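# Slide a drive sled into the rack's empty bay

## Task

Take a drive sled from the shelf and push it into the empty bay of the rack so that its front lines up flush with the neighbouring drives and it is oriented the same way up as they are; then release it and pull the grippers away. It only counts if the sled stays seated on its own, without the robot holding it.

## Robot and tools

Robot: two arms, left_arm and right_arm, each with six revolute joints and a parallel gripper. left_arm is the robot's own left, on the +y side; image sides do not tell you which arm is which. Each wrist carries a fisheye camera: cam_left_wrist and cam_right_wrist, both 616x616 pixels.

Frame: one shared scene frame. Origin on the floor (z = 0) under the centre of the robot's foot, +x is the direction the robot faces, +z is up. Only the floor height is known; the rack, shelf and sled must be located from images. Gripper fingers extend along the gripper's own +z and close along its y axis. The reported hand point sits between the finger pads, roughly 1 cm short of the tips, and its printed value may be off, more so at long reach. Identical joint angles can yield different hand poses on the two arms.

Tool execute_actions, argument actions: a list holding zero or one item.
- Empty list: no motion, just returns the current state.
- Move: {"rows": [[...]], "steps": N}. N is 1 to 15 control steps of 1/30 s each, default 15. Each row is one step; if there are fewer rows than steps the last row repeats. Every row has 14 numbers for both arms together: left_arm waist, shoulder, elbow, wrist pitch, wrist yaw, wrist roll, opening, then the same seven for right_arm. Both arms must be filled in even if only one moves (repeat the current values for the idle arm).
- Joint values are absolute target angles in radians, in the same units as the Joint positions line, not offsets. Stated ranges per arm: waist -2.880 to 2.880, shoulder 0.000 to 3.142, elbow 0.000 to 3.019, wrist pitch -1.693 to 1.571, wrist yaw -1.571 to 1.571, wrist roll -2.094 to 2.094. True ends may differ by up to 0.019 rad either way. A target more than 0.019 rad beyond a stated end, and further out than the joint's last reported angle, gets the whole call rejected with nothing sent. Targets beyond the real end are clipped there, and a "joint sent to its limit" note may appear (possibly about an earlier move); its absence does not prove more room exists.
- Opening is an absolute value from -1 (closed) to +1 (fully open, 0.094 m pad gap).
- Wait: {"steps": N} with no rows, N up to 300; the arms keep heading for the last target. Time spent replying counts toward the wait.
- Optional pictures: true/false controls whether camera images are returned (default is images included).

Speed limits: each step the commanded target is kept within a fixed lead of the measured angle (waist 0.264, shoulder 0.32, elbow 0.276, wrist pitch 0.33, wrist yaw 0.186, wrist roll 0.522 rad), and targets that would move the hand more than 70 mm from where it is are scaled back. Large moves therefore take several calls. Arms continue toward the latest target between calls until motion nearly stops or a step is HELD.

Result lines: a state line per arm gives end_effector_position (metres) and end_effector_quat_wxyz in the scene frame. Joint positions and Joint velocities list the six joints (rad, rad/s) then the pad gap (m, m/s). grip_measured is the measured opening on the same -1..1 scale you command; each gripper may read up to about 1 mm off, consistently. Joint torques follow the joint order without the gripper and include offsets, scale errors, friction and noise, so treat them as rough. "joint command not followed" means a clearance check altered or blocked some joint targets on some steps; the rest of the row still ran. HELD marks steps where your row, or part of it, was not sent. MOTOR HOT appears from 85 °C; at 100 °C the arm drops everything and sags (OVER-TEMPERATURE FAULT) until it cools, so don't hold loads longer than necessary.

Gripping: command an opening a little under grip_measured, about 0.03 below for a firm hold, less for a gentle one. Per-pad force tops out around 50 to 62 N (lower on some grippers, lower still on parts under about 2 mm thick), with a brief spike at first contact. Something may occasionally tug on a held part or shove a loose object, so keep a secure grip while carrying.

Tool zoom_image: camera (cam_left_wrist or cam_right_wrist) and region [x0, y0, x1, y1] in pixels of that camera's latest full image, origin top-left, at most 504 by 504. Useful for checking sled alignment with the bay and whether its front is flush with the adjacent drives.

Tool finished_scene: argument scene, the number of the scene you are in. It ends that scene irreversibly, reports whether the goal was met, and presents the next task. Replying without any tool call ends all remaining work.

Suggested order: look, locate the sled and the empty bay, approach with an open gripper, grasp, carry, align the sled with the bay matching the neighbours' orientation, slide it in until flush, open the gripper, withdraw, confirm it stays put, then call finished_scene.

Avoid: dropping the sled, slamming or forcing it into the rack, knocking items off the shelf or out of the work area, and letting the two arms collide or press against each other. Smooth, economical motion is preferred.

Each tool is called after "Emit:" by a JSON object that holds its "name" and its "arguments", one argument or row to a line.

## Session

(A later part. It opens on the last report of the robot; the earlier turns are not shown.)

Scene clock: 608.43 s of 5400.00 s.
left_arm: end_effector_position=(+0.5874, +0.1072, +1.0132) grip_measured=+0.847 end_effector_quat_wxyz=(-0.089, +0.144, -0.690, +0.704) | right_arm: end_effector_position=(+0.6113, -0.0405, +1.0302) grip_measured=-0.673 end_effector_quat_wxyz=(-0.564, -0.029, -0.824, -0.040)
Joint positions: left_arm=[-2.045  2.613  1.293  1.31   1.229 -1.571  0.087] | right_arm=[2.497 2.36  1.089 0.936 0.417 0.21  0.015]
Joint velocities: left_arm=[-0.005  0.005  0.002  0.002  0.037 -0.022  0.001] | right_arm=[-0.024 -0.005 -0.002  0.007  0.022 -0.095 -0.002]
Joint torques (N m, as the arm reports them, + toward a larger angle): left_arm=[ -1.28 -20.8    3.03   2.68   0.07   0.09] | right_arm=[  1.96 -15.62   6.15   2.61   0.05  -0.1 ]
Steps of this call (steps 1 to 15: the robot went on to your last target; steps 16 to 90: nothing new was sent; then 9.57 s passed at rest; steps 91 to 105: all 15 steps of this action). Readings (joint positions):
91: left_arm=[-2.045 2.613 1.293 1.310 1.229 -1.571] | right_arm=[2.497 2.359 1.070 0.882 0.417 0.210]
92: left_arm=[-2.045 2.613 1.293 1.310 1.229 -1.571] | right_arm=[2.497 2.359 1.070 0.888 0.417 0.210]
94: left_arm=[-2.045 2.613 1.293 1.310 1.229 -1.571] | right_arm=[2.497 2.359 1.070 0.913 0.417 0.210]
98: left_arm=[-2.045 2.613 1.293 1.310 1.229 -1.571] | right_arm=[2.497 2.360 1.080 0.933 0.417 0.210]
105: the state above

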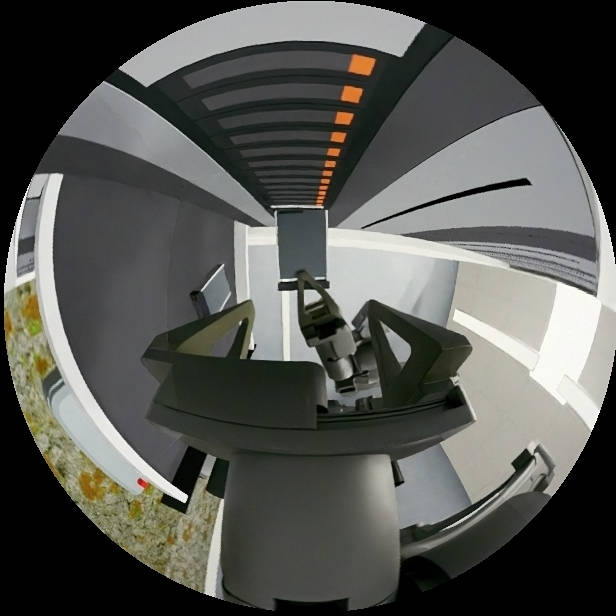

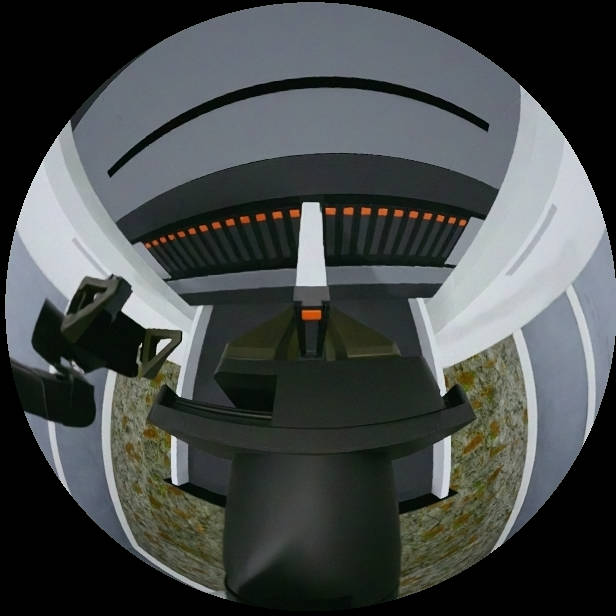

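Emit:
{"name": "execute_actions", "arguments": {
  "actions": [
    {"rows":[[-2.05,2.6,1.3,1.33,1.23,-1.57,0.85,2.497,2.39,1.1,0.955,0.416,0.2,-0.71]],"steps":15}
  ]
}}

Emit:
{"name": "zoom_image", "arguments": {
  "camera": "cam_left_wrist",
  "region": [230,170,370,320]
}}

Scene clock: 614.70 s of 5400.00 s.
left_arm: end_effector_position=(+0.5874, +0.1072, +1.0132) grip_measured=+0.847 end_effector_quat_wxyz=(-0.089, +0.144, -0.690, +0.704) | right_arm: end_effector_position=(+0.6068, -0.0420, +1.0186) grip_measured=-0.673 end_effector_quat_wxyz=(-0.558, -0.027, -0.829, -0.037)
Joint positions: left_arm=[-2.045  2.613  1.293  1.31   1.229 -1.571  0.087] | right_arm=[2.497 2.379 1.089 0.937 0.417 0.21  0.015]
Joint velocities: left_arm=[-0.005 -0.015 -0.002  0.007  0.037  0.051  0.001] | right_arm=[-0.015 -0.015 -0.032  0.007  0.007 -0.051  0.001]
Joint torques (N m, as the arm reports them, + toward a larger angle): left_arm=[ -1.16 -20.81   3.03   2.68   0.06   0.08] | right_arm=[  1.55 -15.75   4.42   2.57   0.05  -0.09]
Steps of this call (steps 1 to 15: the robot went on to your last target; steps 16 to 90: nothing new was sent; then 2.77 s passed at rest; steps 91 to 105: all 15 steps of this action). Readings (joint positions):
91: left_arm=[-2.045 2.613 1.293 1.310 1.229 -1.571] | right_arm=[2.497 2.362 1.089 0.936 0.417 0.210]
92: left_arm=[-2.045 2.613 1.293 1.310 1.229 -1.571] | right_arm=[2.497 2.363 1.089 0.937 0.417 0.210]
94: left_arm=[-2.045 2.613 1.293 1.310 1.229 -1.571] | right_arm=[2.497 2.367 1.089 0.937 0.417 0.210]
98: left_arm=[-2.045 2.613 1.293 1.310 1.229 -1.571] | right_arm=[2.497 2.376 1.089 0.937 0.417 0.210]
105: the state above

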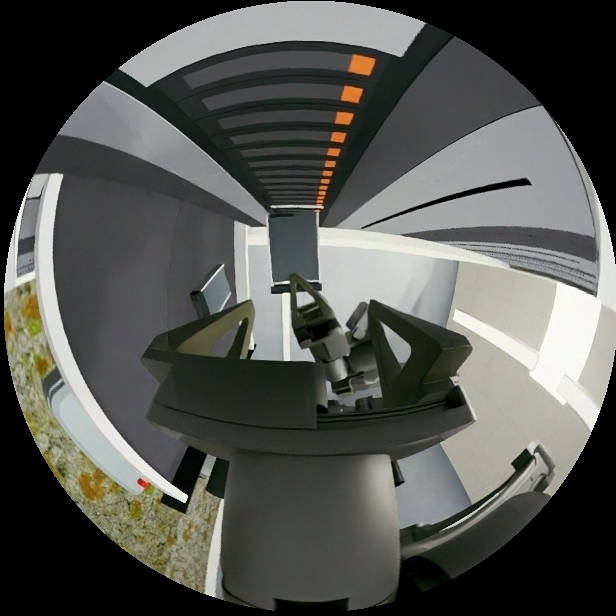

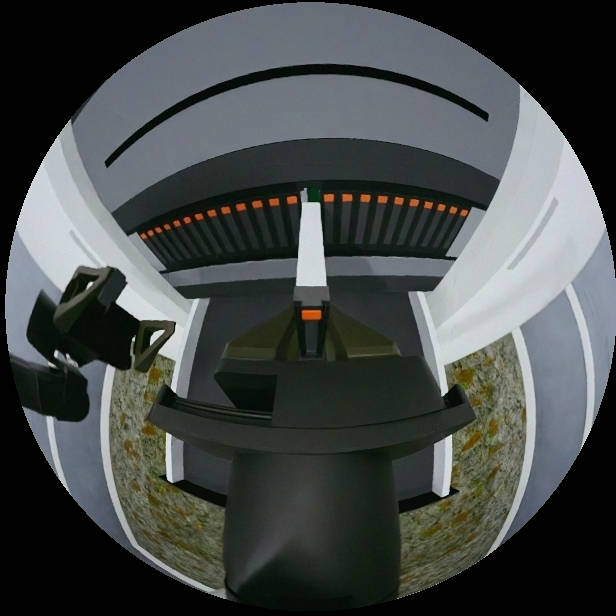

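Region (230, 170, 370, 320) of cam_left_wrist's 616x616 image, scaled by 3.360, with more detail than that image has; it fills the left 470 columns of this view, and the rest is white.

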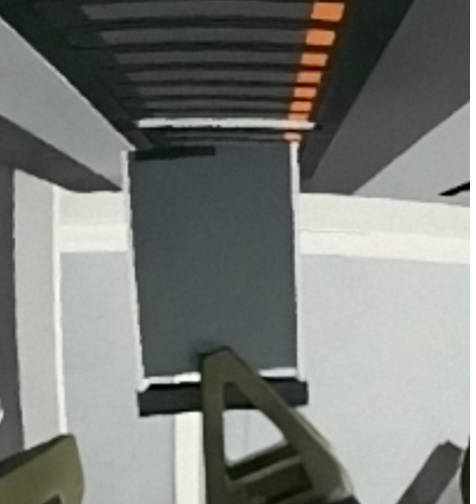

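Emit:
{"name": "execute_actions", "arguments": {
  "actions": [
    {"rows":[[-2.05,2.6,1.3,1.33,1.23,-1.57,0.85,2.495,2.379,1.145,0.95,0.416,0.2,-0.71]],"steps":15}
  ]
}}

Emit:
{"name": "zoom_image", "arguments": {
  "camera": "cam_left_wrist",
  "region": [230,170,370,320]
}}

Emit:
{"name": "zoom_image", "arguments": {
  "camera": "cam_right_wrist",
  "region": [250,150,370,300]
}}

Scene clock: 622.33 s of 5400.00 s.
left_arm: end_effector_position=(+0.5874, +0.1072, +1.0132) grip_measured=+0.847 end_effector_quat_wxyz=(-0.089, +0.144, -0.690, +0.704) | right_arm: end_effector_position=(+0.6166, -0.0376, +1.0255) grip_measured=-0.673 end_effector_quat_wxyz=(-0.566, -0.030, -0.823, -0.041)
Joint positions: left_arm=[-2.045  2.613  1.293  1.31   1.229 -1.571  0.087] | right_arm=[2.497 2.38  1.114 0.937 0.417 0.21  0.015]
Joint velocities: left_arm=[ 0.015  0.005 -0.012  0.002 -0.007 -0.037  0.001] | right_arm=[ 0.005 -0.005  0.012 -0.012  0.022  0.051 -0.001]
Joint torques (N m, as the arm reports them, + toward a larger angle): left_arm=[ -1.28 -20.77   3.03   2.65   0.07   0.09] | right_arm=[  1.31 -16.96   6.54   2.33   0.05  -0.08]
Steps of this call (steps 1 to 15: the robot went on to your last target; steps 16 to 90: nothing new was sent; then 4.13 s passed at rest; steps 91 to 105: all 15 steps of this action). Readings (joint positions):
91: left_arm=[-2.045 2.613 1.293 1.310 1.229 -1.571] | right_arm=[2.497 2.379 1.091 0.937 0.417 0.210]
92: left_arm=[-2.045 2.613 1.293 1.310 1.229 -1.571] | right_arm=[2.497 2.380 1.095 0.937 0.417 0.210]
94: left_arm=[-2.045 2.613 1.293 1.310 1.229 -1.571] | right_arm=[2.497 2.380 1.104 0.937 0.417 0.210]
98: left_arm=[-2.045 2.613 1.293 1.310 1.229 -1.571] | right_arm=[2.497 2.380 1.114 0.937 0.417 0.210]
105: the state above

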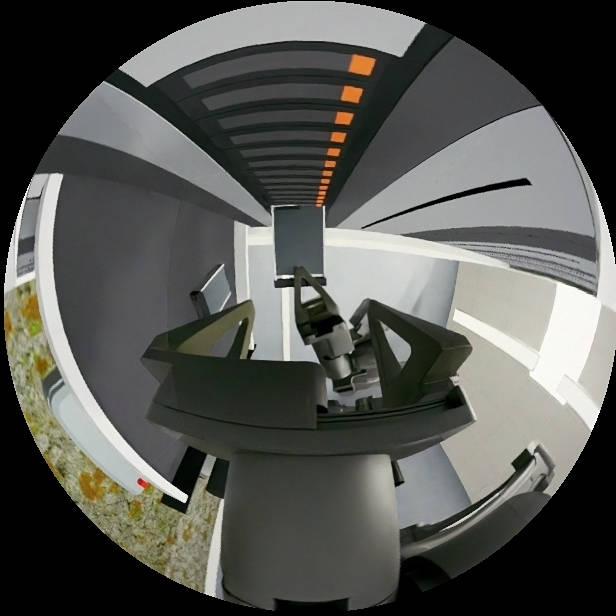

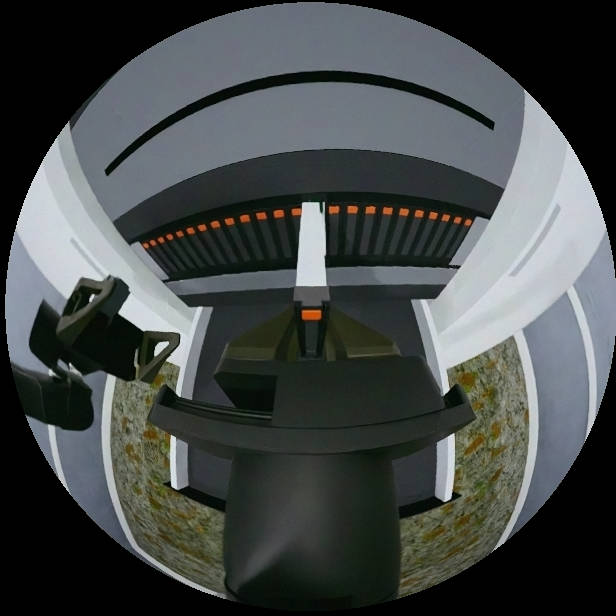

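Region (230, 170, 370, 320) of cam_left_wrist's 616x616 image, scaled by 3.360, with more detail than that image has; it fills the left 470 columns of this view, and the rest is white.

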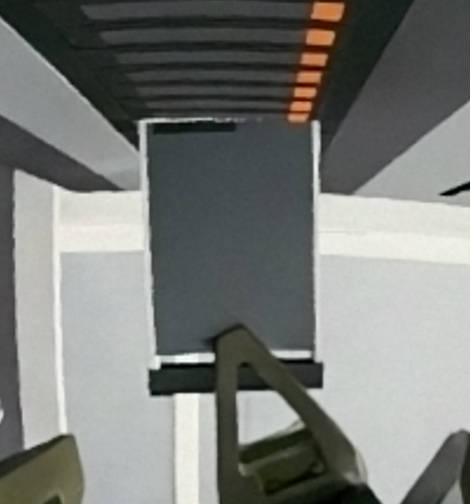

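Region (250, 150, 370, 300) of cam_right_wrist's 616x616 image, scaled by 3.360, with more detail than that image has; it fills the left 403 columns of this view, and the rest is white.

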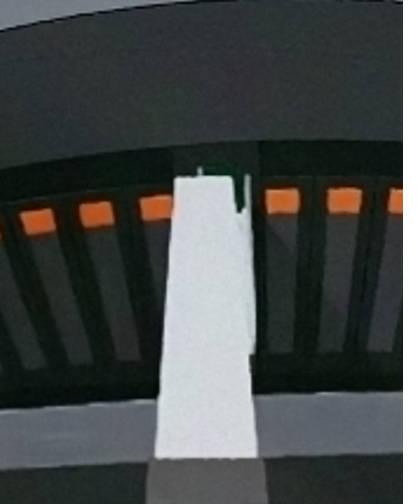

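Emit:
{"name": "execute_actions", "arguments": {
  "actions": [
    {"rows":[[-2.05,2.6,1.3,1.33,1.23,-1.57,0.85,2.481,2.379,1.135,0.95,0.416,0.2,-0.71],[-2.05,2.6,1.3,1.33,1.23,-1.57,0.85,2.481,2.379,1.135,0.95,0.416,0.2,-0.71],[-2.05,2.6,1.3,1.33,1.23,-1.57,0.85,2.481,2.379,1.135,0.95,0.416,0.2,-0.71],[-2.05,2.6,1.3,1.33,1.23,-1.57,0.85,2.481,2.379,1.135,0.95,0.416,0.2,-0.71],[-2.05,2.6,1.3,1.33,1.23,-1.57,0.85,2.481,2.379,1.135,0.95,0.416,0.2,-0.71],[-2.05,2.6,1.3,1.33,1.23,-1.57,0.85,2.481,2.379,1.135,0.95,0.416,0.2,-0.71],[-2.05,2.6,1.3,1.33,1.23,-1.57,0.85,2.481,2.379,1.135,0.95,0.416,0.2,-0.71],[-2.05,2.6,1.3,1.33,1.23,-1.57,0.85,2.481,2.379,1.135,0.95,0.416,0.2,-0.71],[-2.05,2.6,1.3,1.33,1.23,-1.57,0.85,2.481,2.39,1.17,0.94,0.41,0.2,-0.71]],"steps":15}
  ]
}}

Emit:
{"name": "zoom_image", "arguments": {
  "camera": "cam_left_wrist",
  "region": [230,170,370,320]
}}

Emit:
{"name": "zoom_image", "arguments": {
  "camera": "cam_right_wrist",
  "region": [250,150,370,300]
}}

Scene clock: 630.27 s of 5400.00 s.
left_arm: end_effector_position=(+0.5874, +0.1072, +1.0132) grip_measured=+0.847 end_effector_quat_wxyz=(-0.089, +0.144, -0.690, +0.704) | right_arm: end_effector_position=(+0.6175, -0.0376, +1.0255) grip_measured=-0.673 end_effector_quat_wxyz=(-0.566, -0.029, -0.823, -0.041)
Joint positions: left_arm=[-2.045  2.613  1.293  1.31   1.229 -1.571  0.087] | right_arm=[2.496 2.381 1.115 0.937 0.414 0.208 0.015]
Joint velocities: left_arm=[-0.015 -0.005  0.012 -0.002  0.037 -0.051 -0.002] | right_arm=[ 0.005 -0.015 -0.017 -0.002 -0.022 -0.051  0.001]
Joint torques (N m, as the arm reports them, + toward a larger angle): left_arm=[ -1.28 -20.79   3.03   2.65   0.07   0.08] | right_arm=[  0.44 -15.76   8.37   1.92  -0.07  -0.07]
Steps of this call (steps 1 to 15: the robot went on to your last target; steps 16 to 90: nothing new was sent; then 4.43 s passed at rest; steps 91 to 105: all 15 steps of this action). Readings (joint positions):
91: left_arm=[-2.045 2.613 1.293 1.310 1.229 -1.571] | right_arm=[2.497 2.380 1.114 0.937 0.417 0.210]
92: left_arm=[-2.045 2.613 1.293 1.310 1.229 -1.571] | right_arm=[2.497 2.380 1.114 0.937 0.417 0.209]
94: left_arm=[-2.045 2.613 1.293 1.310 1.229 -1.571] | right_arm=[2.496 2.380 1.114 0.937 0.416 0.209]
98: left_arm=[-2.045 2.613 1.293 1.310 1.229 -1.571] | right_arm=[2.496 2.380 1.114 0.937 0.416 0.208]
105: the state above

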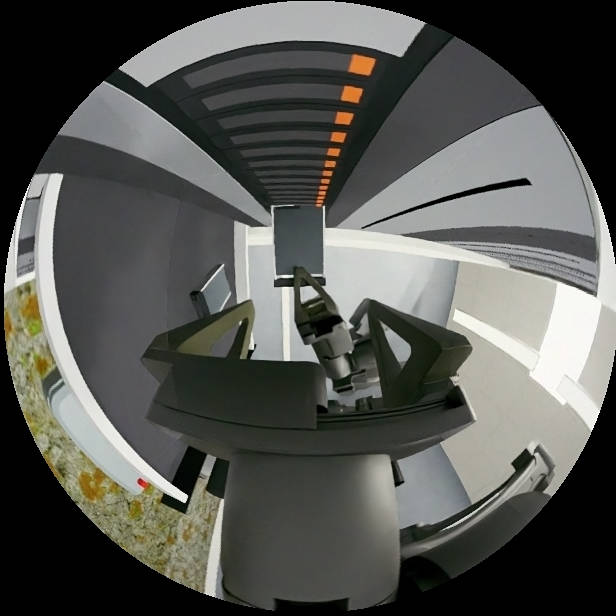

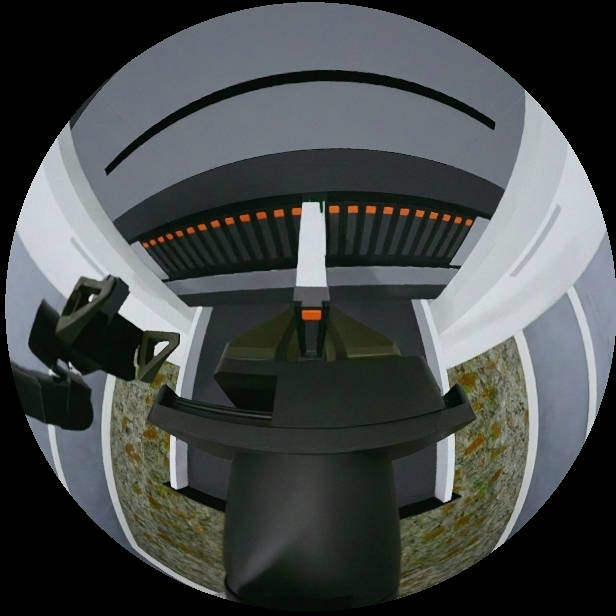

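Region (230, 170, 370, 320) of cam_left_wrist's 616x616 image, scaled by 3.360, with more detail than that image has; it fills the left 470 columns of this view, and the rest is white.

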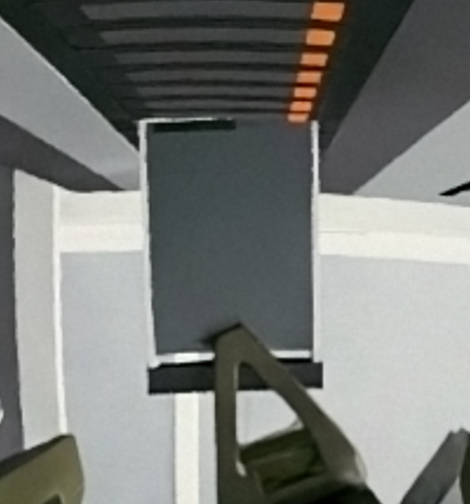

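Region (250, 150, 370, 300) of cam_right_wrist's 616x616 image, scaled by 3.360, with more detail than that image has; it fills the left 403 columns of this view, and the rest is white.

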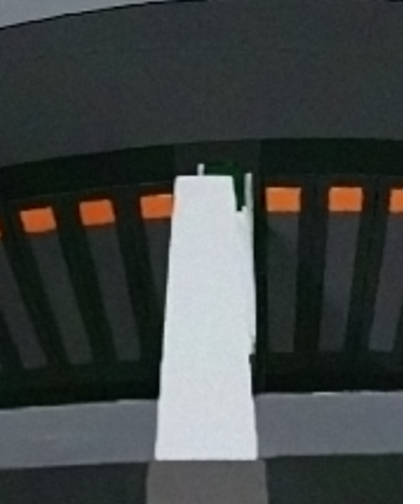

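Emit:
{"name": "execute_actions", "arguments": {
  "actions": [
    {"rows":[[-2.05,2.6,1.3,1.33,1.23,-1.57,0.85,2.495,2.38,1.1,0.94,0.42,0.2,-0.71],[-2.05,2.6,1.3,1.33,1.23,-1.57,0.85,2.495,2.38,1.1,0.94,0.425,0.2,-0.71],[-2.05,2.6,1.3,1.33,1.23,-1.57,0.85,2.495,2.38,1.1,0.94,0.43,0.2,-0.71],[-2.05,2.6,1.3,1.33,1.23,-1.57,0.85,2.495,2.38,1.1,0.94,0.435,0.2,-0.71],[-2.05,2.6,1.3,1.33,1.23,-1.57,0.85,2.495,2.38,1.1,0.94,0.435,0.2,-0.71],[-2.05,2.6,1.3,1.33,1.23,-1.57,0.85,2.495,2.38,1.1,0.94,0.435,0.2,-0.71],[-2.05,2.6,1.3,1.33,1.23,-1.57,0.85,2.495,2.38,1.1,0.94,0.435,0.2,-0.71],[-2.05,2.6,1.3,1.33,1.23,-1.57,0.85,2.495,2.385,1.165,0.94,0.435,0.2,-0.71]],"steps":15}
  ]
}}

Emit:
{"name": "zoom_image", "arguments": {
  "camera": "cam_right_wrist",
  "region": [250,150,370,300]
}}

Scene clock: 641.07 s of 5400.00 s.
left_arm: end_effector_position=(+0.5874, +0.1072, +1.0132) grip_measured=+0.847 end_effector_quat_wxyz=(-0.089, +0.144, -0.690, +0.704) | right_arm: end_effector_position=(+0.6188, -0.0403, +1.0253) grip_measured=-0.673 end_effector_quat_wxyz=(-0.568, -0.034, -0.822, -0.033)
Joint positions: left_arm=[-2.045  2.613  1.293  1.31   1.229 -1.571  0.087] | right_arm=[2.496 2.383 1.12  0.934 0.434 0.208 0.015]
Joint velocities: left_arm=[-0.005 -0.005  0.017 -0.002  0.007  0.037 -0.   ] | right_arm=[-0.005 -0.005  0.007 -0.027 -0.022  0.037  0.   ]
Joint torques (N m, as the arm reports them, + toward a larger angle): left_arm=[ -1.21 -20.8    3.04   2.64   0.07   0.08] | right_arm=[  1.   -16.56   7.48   2.     0.13  -0.07]
Steps of this call (steps 1 to 15: the robot went on to your last target; steps 16 to 90: nothing new was sent; then 7.30 s passed at rest; steps 91 to 105: all 15 steps of this action). Readings (joint positions):
91: left_arm=[-2.045 2.613 1.293 1.310 1.229 -1.571] | right_arm=[2.496 2.381 1.113 0.937 0.415 0.208]
92: left_arm=[-2.045 2.613 1.293 1.310 1.229 -1.571] | right_arm=[2.496 2.381 1.111 0.937 0.418 0.208]
94: left_arm=[-2.045 2.613 1.293 1.310 1.229 -1.571] | right_arm=[2.496 2.381 1.108 0.937 0.428 0.208]
98: left_arm=[-2.045 2.613 1.293 1.310 1.229 -1.571] | right_arm=[2.496 2.381 1.108 0.937 0.432 0.208]
105: the state above

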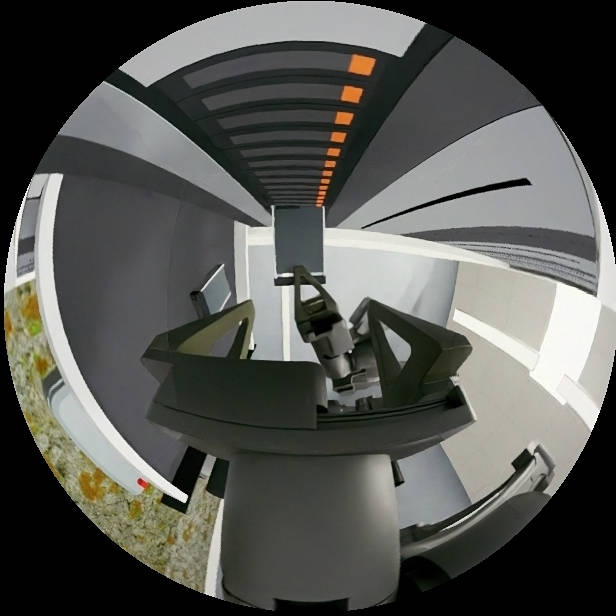

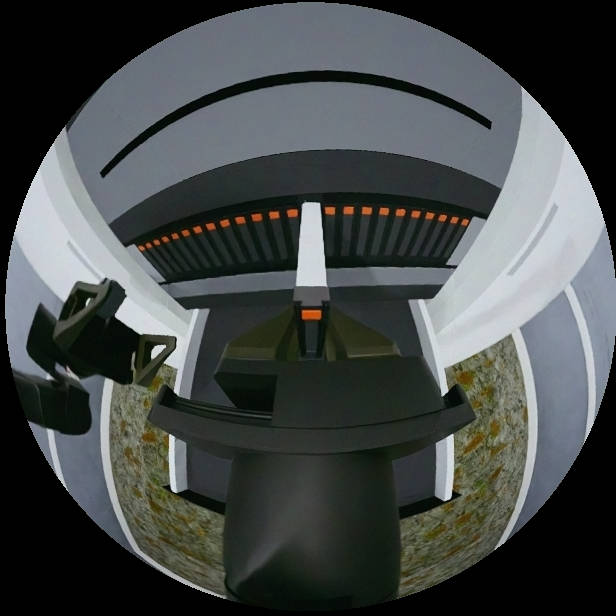

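Region (250, 150, 370, 300) of cam_right_wrist's 616x616 image, scaled by 3.360, with more detail than that image has; it fills the left 403 columns of this view, and the rest is white.

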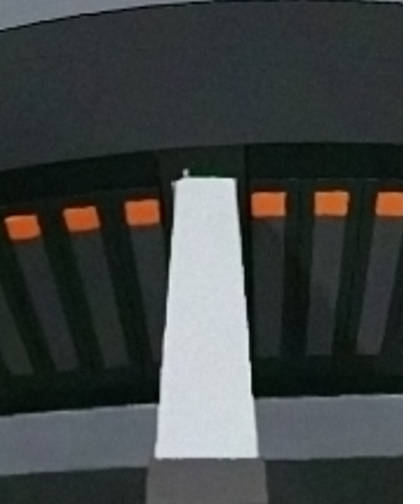

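Centred now, and the elbow kept moving. Pushing further in.

Emit:
{"name": "execute_actions", "arguments": {
  "actions": [
    {"rows":[[-2.05,2.6,1.3,1.33,1.23,-1.57,0.85,2.49,2.39,1.18,0.93,0.43,0.2,-0.71],[-2.05,2.6,1.3,1.33,1.23,-1.57,0.85,2.49,2.39,1.18,0.93,0.43,0.2,-0.71],[-2.05,2.6,1.3,1.33,1.23,-1.57,0.85,2.49,2.39,1.18,0.93,0.43,0.2,-0.71],[-2.05,2.6,1.3,1.33,1.23,-1.57,0.85,2.49,2.39,1.18,0.93,0.43,0.2,-0.71],[-2.05,2.6,1.3,1.33,1.23,-1.57,0.85,2.49,2.39,1.18,0.93,0.43,0.2,-0.71],[-2.05,2.6,1.3,1.33,1.23,-1.57,0.85,2.48,2.397,1.2,0.92,0.424,0.2,-0.71]],"steps":15}
  ]
}}

Emit:
{"name": "zoom_image", "arguments": {
  "camera": "cam_left_wrist",
  "region": [230,170,370,320]
}}

Emit:
{"name": "zoom_image", "arguments": {
  "camera": "cam_right_wrist",
  "region": [250,150,370,300]
}}

Scene clock: 648.97 s of 5400.00 s.
left_arm: end_effector_position=(+0.5874, +0.1072, +1.0132) grip_measured=+0.847 end_effector_quat_wxyz=(-0.089, +0.144, -0.690, +0.704) | right_arm: end_effector_position=(+0.6197, -0.0398, +1.0247) grip_measured=-0.673 end_effector_quat_wxyz=(-0.566, -0.034, -0.823, -0.033)
Joint positions: left_arm=[-2.045  2.613  1.293  1.31   1.229 -1.571  0.087] | right_arm=[2.496 2.383 1.124 0.926 0.433 0.208 0.015]
Joint velocities: left_arm=[-0.015  0.005  0.007 -0.022  0.022  0.022  0.   ] | right_arm=[-0.024 -0.015  0.002 -0.022 -0.022  0.007 -0.   ]
Joint torques (N m, as the arm reports them, + toward a larger angle): left_arm=[ -1.25 -20.85   3.04   2.67   0.07   0.08] | right_arm=[  0.58 -15.5   10.19   1.47  -0.32  -0.07]
Steps of this call (steps 1 to 15: the robot went on to your last target; steps 16 to 90: nothing new was sent; then 4.40 s passed at rest; steps 91 to 105: all 15 steps of this action). Readings (joint positions):
91: left_arm=[-2.045 2.613 1.293 1.310 1.229 -1.571] | right_arm=[2.496 2.383 1.121 0.932 0.434 0.208]
92: left_arm=[-2.045 2.613 1.293 1.310 1.229 -1.571] | right_arm=[2.496 2.383 1.122 0.931 0.434 0.208]
94: left_arm=[-2.045 2.613 1.293 1.310 1.229 -1.571] | right_arm=[2.496 2.383 1.122 0.931 0.434 0.208]
98: left_arm=[-2.045 2.613 1.293 1.310 1.229 -1.571] | right_arm=[2.496 2.383 1.124 0.926 0.433 0.208]
105: the state above

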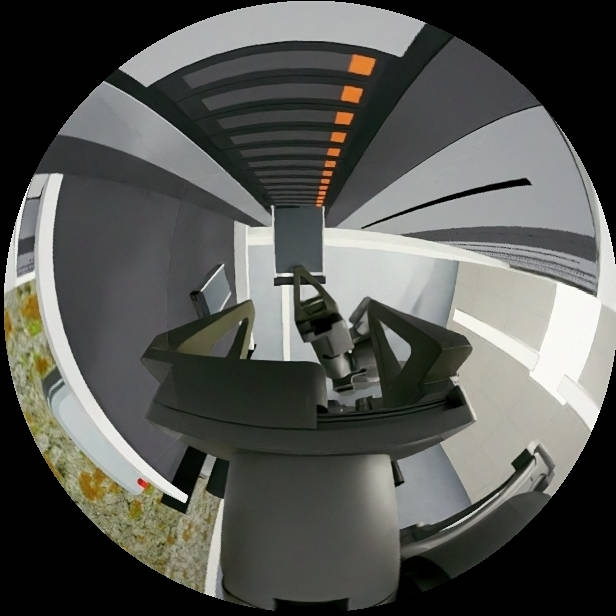

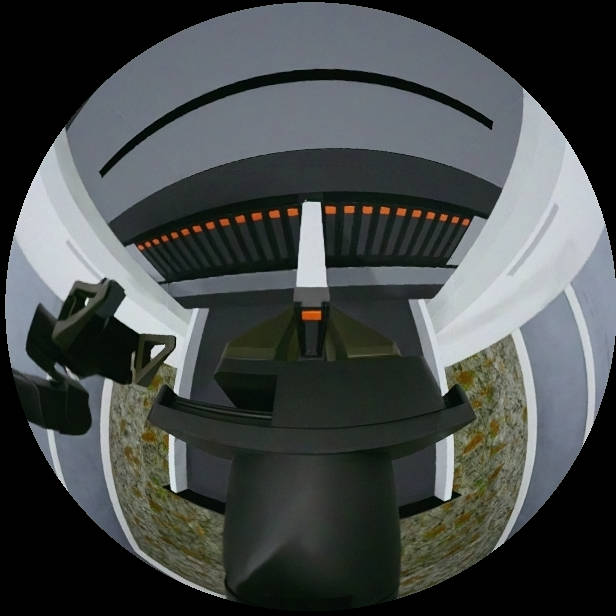

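Region (230, 170, 370, 320) of cam_left_wrist's 616x616 image, scaled by 3.360, with more detail than that image has; it fills the left 470 columns of this view, and the rest is white.

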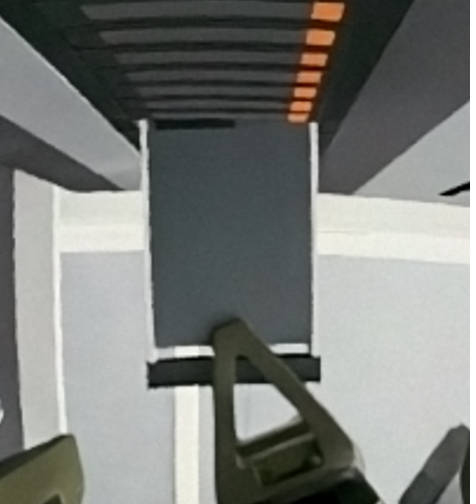

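Region (250, 150, 370, 300) of cam_right_wrist's 616x616 image, scaled by 3.360, with more detail than that image has; it fills the left 403 columns of this view, and the rest is white.

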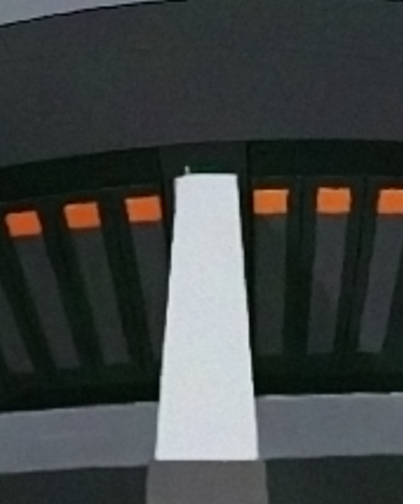

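Emit:
{"name": "execute_actions", "arguments": {
  "actions": []
}}

Scene clock: 672.77 s of 5400.00 s.
left_arm: end_effector_position=(+0.5874, +0.1072, +1.0132) grip_measured=+0.847 end_effector_quat_wxyz=(-0.089, +0.144, -0.690, +0.704) | right_arm: end_effector_position=(+0.6197, -0.0398, +1.0247) grip_measured=-0.673 end_effector_quat_wxyz=(-0.566, -0.034, -0.823, -0.033)
Joint positions: left_arm=[-2.045  2.613  1.293  1.31   1.229 -1.571  0.087] | right_arm=[2.496 2.383 1.124 0.926 0.433 0.208 0.015]
Joint velocities: left_arm=[-0.015 -0.005  0.012  0.002 -0.081 -0.022  0.001] | right_arm=[ 0.005  0.005 -0.007  0.002 -0.037  0.007 -0.   ]
Joint torques (N m, as the arm reports them, + toward a larger angle): left_arm=[ -1.18 -20.85   3.01   2.67   0.07   0.08] | right_arm=[  0.17 -15.59  10.2    1.47  -0.34  -0.07]
Steps of this call (steps 1 to 15: the robot went on to your last target; steps 16 to 90: nothing new was sent; then 20.80 s passed at rest). Readings (joint positions):
1: left_arm=[-2.045 2.613 1.293 1.310 1.229 -1.571] | right_arm=[2.496 2.383 1.124 0.926 0.433 0.208]
2: left_arm=[-2.045 2.613 1.293 1.310 1.229 -1.571] | right_arm=[2.496 2.383 1.124 0.926 0.433 0.208]
4: left_arm=[-2.045 2.613 1.293 1.310 1.229 -1.571] | right_arm=[2.496 2.383 1.124 0.926 0.433 0.208]
8: left_arm=[-2.045 2.613 1.293 1.310 1.229 -1.571] | right_arm=[2.496 2.383 1.124 0.926 0.433 0.208]
90: the state above
All arms were judged still, so your last target was given up. Only a new action makes them travel on or press farther. Fingers that are still opening or closing keep moving.

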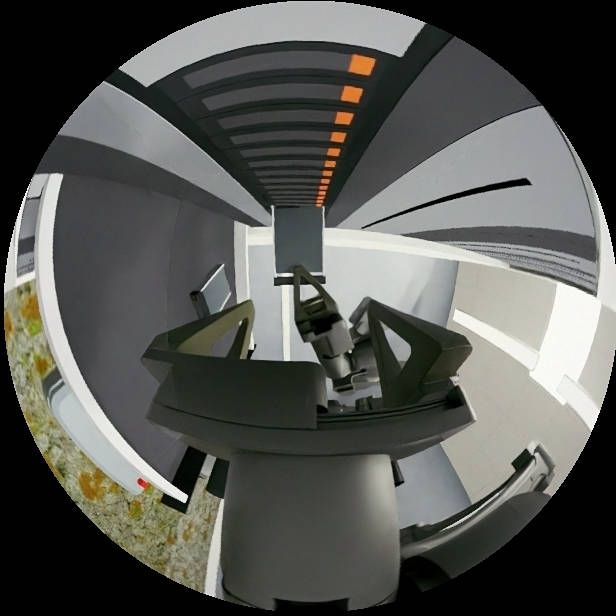

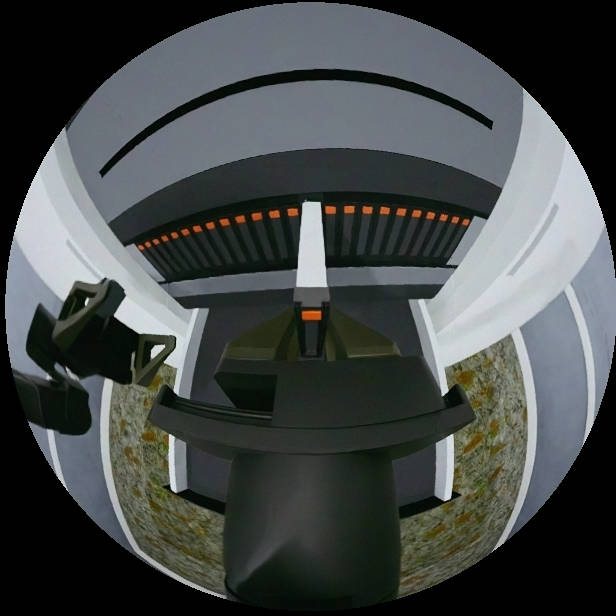

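Emit:
{"name": "execute_actions", "arguments": {
  "actions": [
    {"rows":[[-2.05,2.6,1.3,1.33,1.23,-1.57,0.85,2.49,2.39,1.09,0.93,0.43,0.12,-0.71]],"steps":15}
  ]
}}

Emit:
{"name": "zoom_image", "arguments": {
  "camera": "cam_right_wrist",
  "region": [250,170,370,300]
}}

Emit:
{"name": "zoom_image", "arguments": {
  "camera": "cam_left_wrist",
  "region": [230,170,370,320]
}}

Scene clock: 683.07 s of 5400.00 s.
left_arm: end_effector_position=(+0.5874, +0.1072, +1.0132) grip_measured=+0.847 end_effector_quat_wxyz=(-0.089, +0.144, -0.690, +0.704) | right_arm: end_effector_position=(+0.6071, -0.0456, +1.0157) grip_measured=-0.673 end_effector_quat_wxyz=(-0.556, +0.002, -0.831, -0.007)
Joint positions: left_arm=[-2.045  2.613  1.293  1.31   1.229 -1.571  0.087] | right_arm=[2.496 2.382 1.093 0.926 0.432 0.133 0.015]
Joint velocities: left_arm=[-0.005  0.005 -0.002 -0.002  0.007  0.037  0.001] | right_arm=[ 0.015 -0.015 -0.012  0.022 -0.037 -0.095 -0.001]
Joint torques (N m, as the arm reports them, + toward a larger angle): left_arm=[ -1.36 -20.75   3.01   2.68   0.07   0.09] | right_arm=[  0.86 -15.47   3.4    1.82  -0.02  -0.04]
Steps of this call (steps 1 to 90: nothing new was sent; then 6.80 s passed at rest; steps 91 to 105: all 15 steps of this action). Readings (joint positions):
91: left_arm=[-2.045 2.613 1.293 1.310 1.229 -1.571] | right_arm=[2.496 2.383 1.118 0.926 0.434 0.196]
92: left_arm=[-2.045 2.613 1.293 1.310 1.229 -1.571] | right_arm=[2.496 2.382 1.113 0.926 0.433 0.183]
94: left_arm=[-2.045 2.613 1.293 1.310 1.229 -1.571] | right_arm=[2.496 2.382 1.101 0.926 0.432 0.164]
98: left_arm=[-2.045 2.613 1.293 1.310 1.229 -1.571] | right_arm=[2.496 2.382 1.093 0.926 0.432 0.144]
105: the state above

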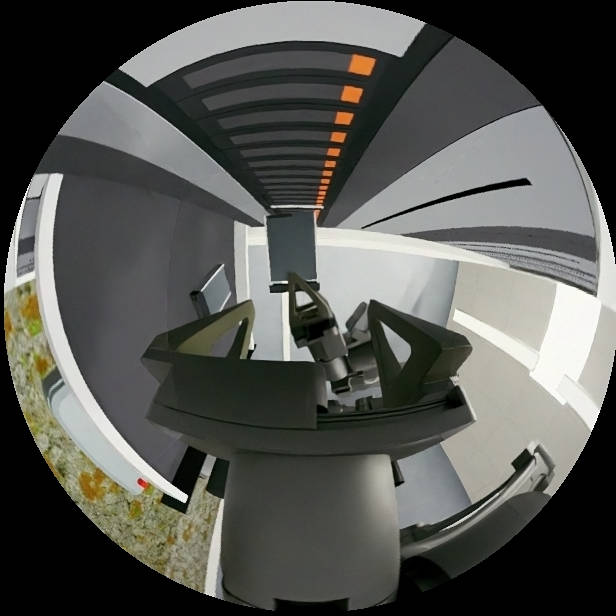

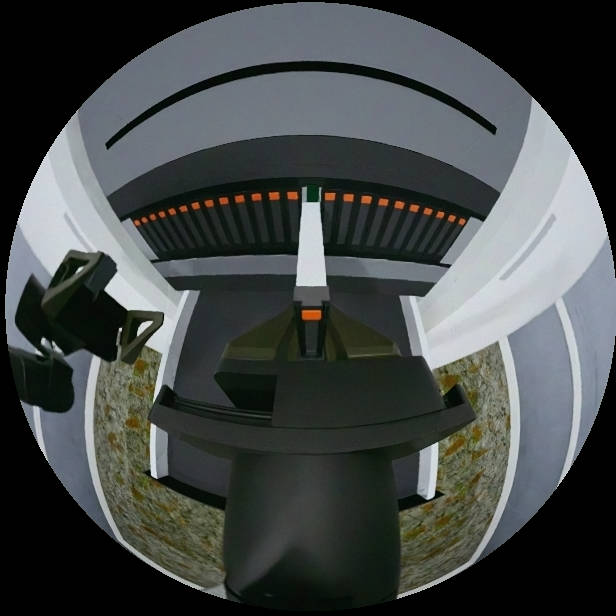

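Region (250, 170, 370, 300) of cam_right_wrist's 616x616 image, scaled by 3.877, with more detail than that image has; it fills the left 465 columns of this view, and the rest is white.

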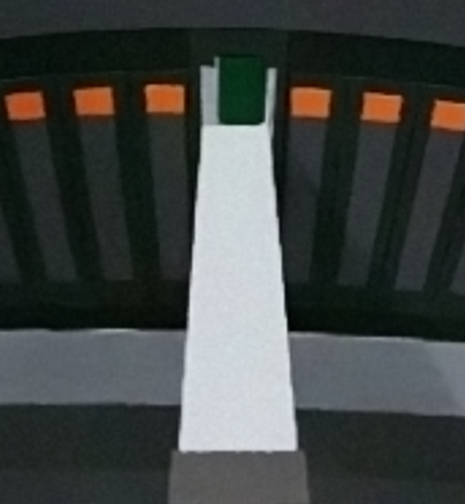

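Region (230, 170, 370, 320) of cam_left_wrist's 616x616 image, scaled by 3.360, with more detail than that image has; it fills the left 470 columns of this view, and the rest is white.

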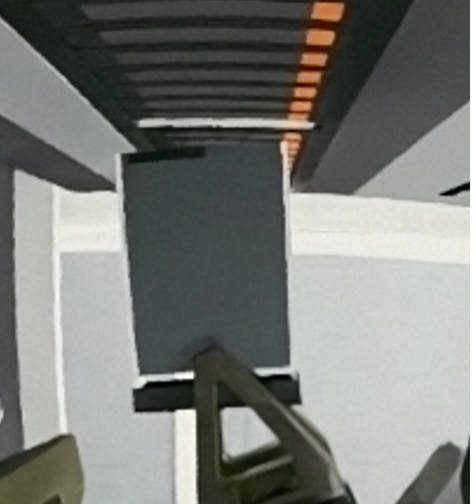

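Emit:
{"name": "execute_actions", "arguments": {
  "actions": [
    {"rows":[[-2.05,2.6,1.3,1.33,1.23,-1.57,0.85,2.49,2.39,1.145,0.93,0.43,0.12,-0.71]],"steps":15}
  ]
}}

Emit:
{"name": "zoom_image", "arguments": {
  "camera": "cam_right_wrist",
  "region": [250,170,370,300]
}}

Emit:
{"name": "zoom_image", "arguments": {
  "camera": "cam_left_wrist",
  "region": [230,170,370,320]
}}

Scene clock: 692.60 s of 5400.00 s.
left_arm: end_effector_position=(+0.5874, +0.1072, +1.0132) grip_measured=+0.847 end_effector_quat_wxyz=(-0.089, +0.144, -0.690, +0.704) | right_arm: end_effector_position=(+0.6165, -0.0413, +1.0222) grip_measured=-0.673 end_effector_quat_wxyz=(-0.564, -0.000, -0.826, -0.010)
Joint positions: left_arm=[-2.045  2.613  1.293  1.31   1.229 -1.571  0.087] | right_arm=[2.496 2.383 1.116 0.926 0.432 0.13  0.015]
Joint velocities: left_arm=[-0.005 -0.015 -0.007 -0.017  0.022 -0.066  0.   ] | right_arm=[-0.015 -0.005  0.007 -0.002 -0.037  0.007  0.001]
Joint torques (N m, as the arm reports them, + toward a larger angle): left_arm=[ -1.24 -20.85   3.01   2.69   0.06   0.08] | right_arm=[  1.36 -15.93   6.34   1.99  -0.03  -0.09]
Steps of this call (steps 1 to 15: the robot went on to your last target; steps 16 to 90: nothing new was sent; then 6.03 s passed at rest; steps 91 to 105: all 15 steps of this action). Readings (joint positions):
91: left_arm=[-2.045 2.613 1.293 1.310 1.229 -1.571] | right_arm=[2.496 2.382 1.094 0.926 0.432 0.130]
92: left_arm=[-2.045 2.613 1.293 1.310 1.229 -1.571] | right_arm=[2.496 2.383 1.097 0.926 0.432 0.130]
94: left_arm=[-2.045 2.613 1.293 1.310 1.229 -1.571] | right_arm=[2.496 2.383 1.105 0.926 0.432 0.130]
98: left_arm=[-2.045 2.613 1.293 1.310 1.229 -1.571] | right_arm=[2.496 2.383 1.115 0.926 0.432 0.130]
105: the state above

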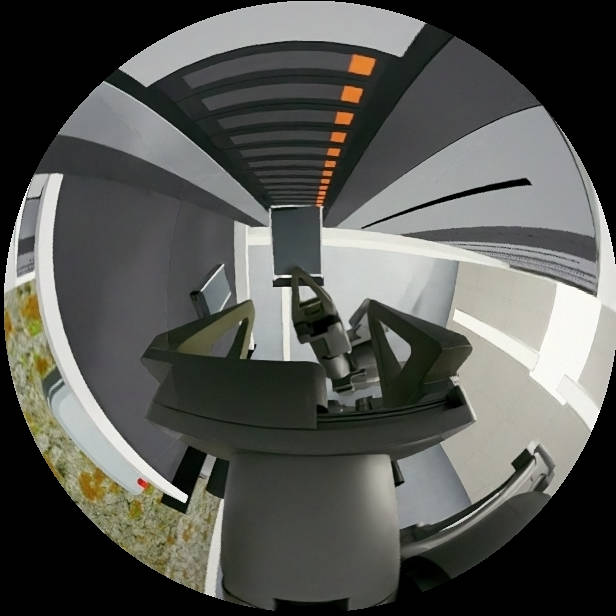

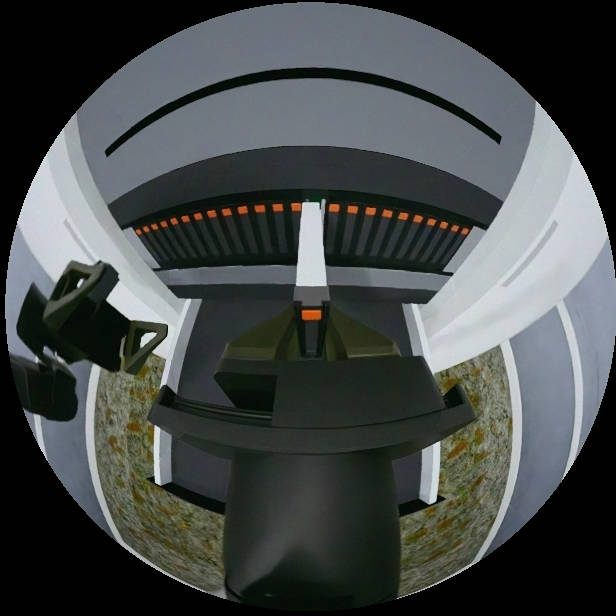

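Region (250, 170, 370, 300) of cam_right_wrist's 616x616 image, scaled by 3.877, with more detail than that image has; it fills the left 465 columns of this view, and the rest is white.

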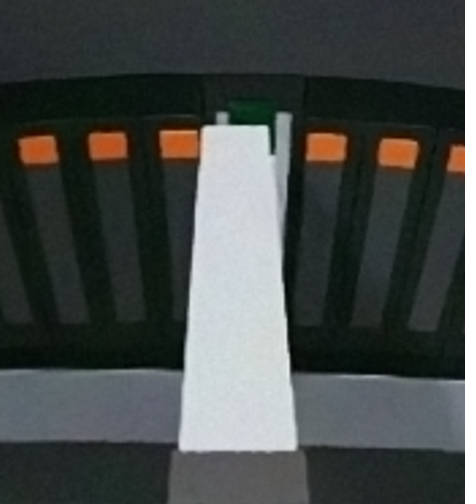

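Region (230, 170, 370, 320) of cam_left_wrist's 616x616 image, scaled by 3.360, with more detail than that image has; it fills the left 470 columns of this view, and the rest is white.

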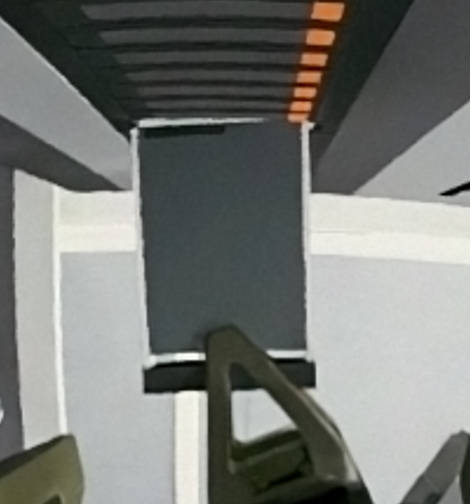

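Emit:
{"name": "execute_actions", "arguments": {
  "actions": [
    {"rows":[[-2.05,2.6,1.3,1.33,1.23,-1.57,0.85,2.49,2.39,1.145,0.93,0.452,0.12,-0.71]],"steps":12}
  ]
}}

Emit:
{"name": "zoom_image", "arguments": {
  "camera": "cam_right_wrist",
  "region": [250,170,370,300]
}}

Scene clock: 698.27 s of 5400.00 s.
left_arm: end_effector_position=(+0.5874, +0.1072, +1.0132) grip_measured=+0.847 end_effector_quat_wxyz=(-0.089, +0.144, -0.690, +0.704) | right_arm: end_effector_position=(+0.6167, -0.0444, +1.0225) grip_measured=-0.673 end_effector_quat_wxyz=(-0.565, -0.005, -0.825, -0.003)
Joint positions: left_arm=[-2.045  2.613  1.293  1.31   1.229 -1.571  0.087] | right_arm=[2.495 2.383 1.116 0.926 0.449 0.13  0.015]
Joint velocities: left_arm=[-0.005 -0.015  0.002  0.002 -0.081  0.022 -0.001] | right_arm=[-0.005 -0.005 -0.012 -0.017  0.007 -0.066 -0.   ]
Joint torques (N m, as the arm reports them, + toward a larger angle): left_arm=[ -1.23 -20.84   3.03   2.64   0.07   0.08] | right_arm=[  1.69 -16.29   6.04   1.92   0.22  -0.1 ]
Steps of this call (steps 1 to 15: the robot went on to your last target; steps 16 to 90: nothing new was sent; then 2.27 s passed at rest; steps 91 to 102: all 12 steps of this action). Readings (joint positions):
91: left_arm=[-2.045 2.613 1.293 1.310 1.229 -1.571] | right_arm=[2.496 2.383 1.116 0.926 0.440 0.130]
92: left_arm=[-2.045 2.613 1.293 1.310 1.229 -1.571] | right_arm=[2.496 2.383 1.116 0.926 0.446 0.130]
94: left_arm=[-2.045 2.613 1.293 1.310 1.229 -1.571] | right_arm=[2.495 2.383 1.116 0.926 0.449 0.130]
98: left_arm=[-2.045 2.613 1.293 1.310 1.229 -1.571] | right_arm=[2.495 2.383 1.116 0.926 0.449 0.130]
102: the state above

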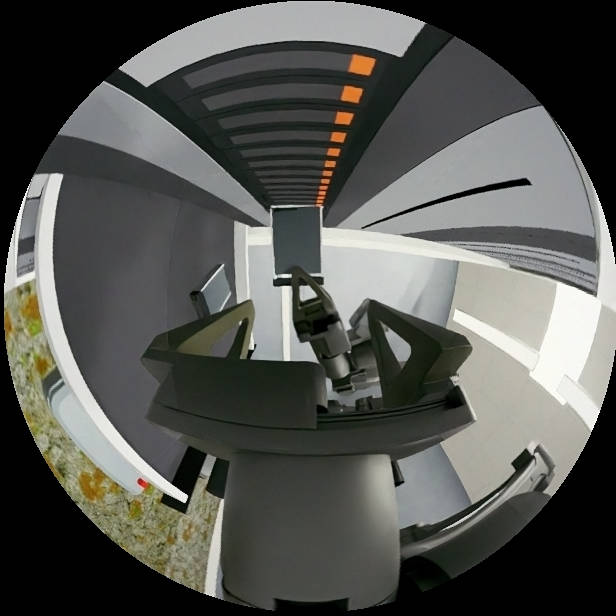

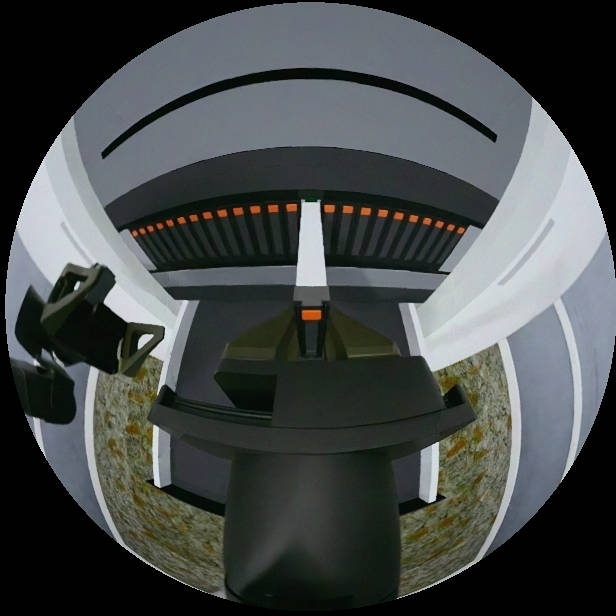

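Region (250, 170, 370, 300) of cam_right_wrist's 616x616 image, scaled by 3.877, with more detail than that image has; it fills the left 465 columns of this view, and the rest is white.

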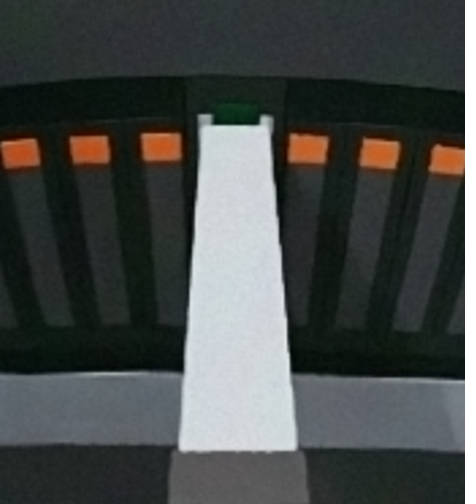

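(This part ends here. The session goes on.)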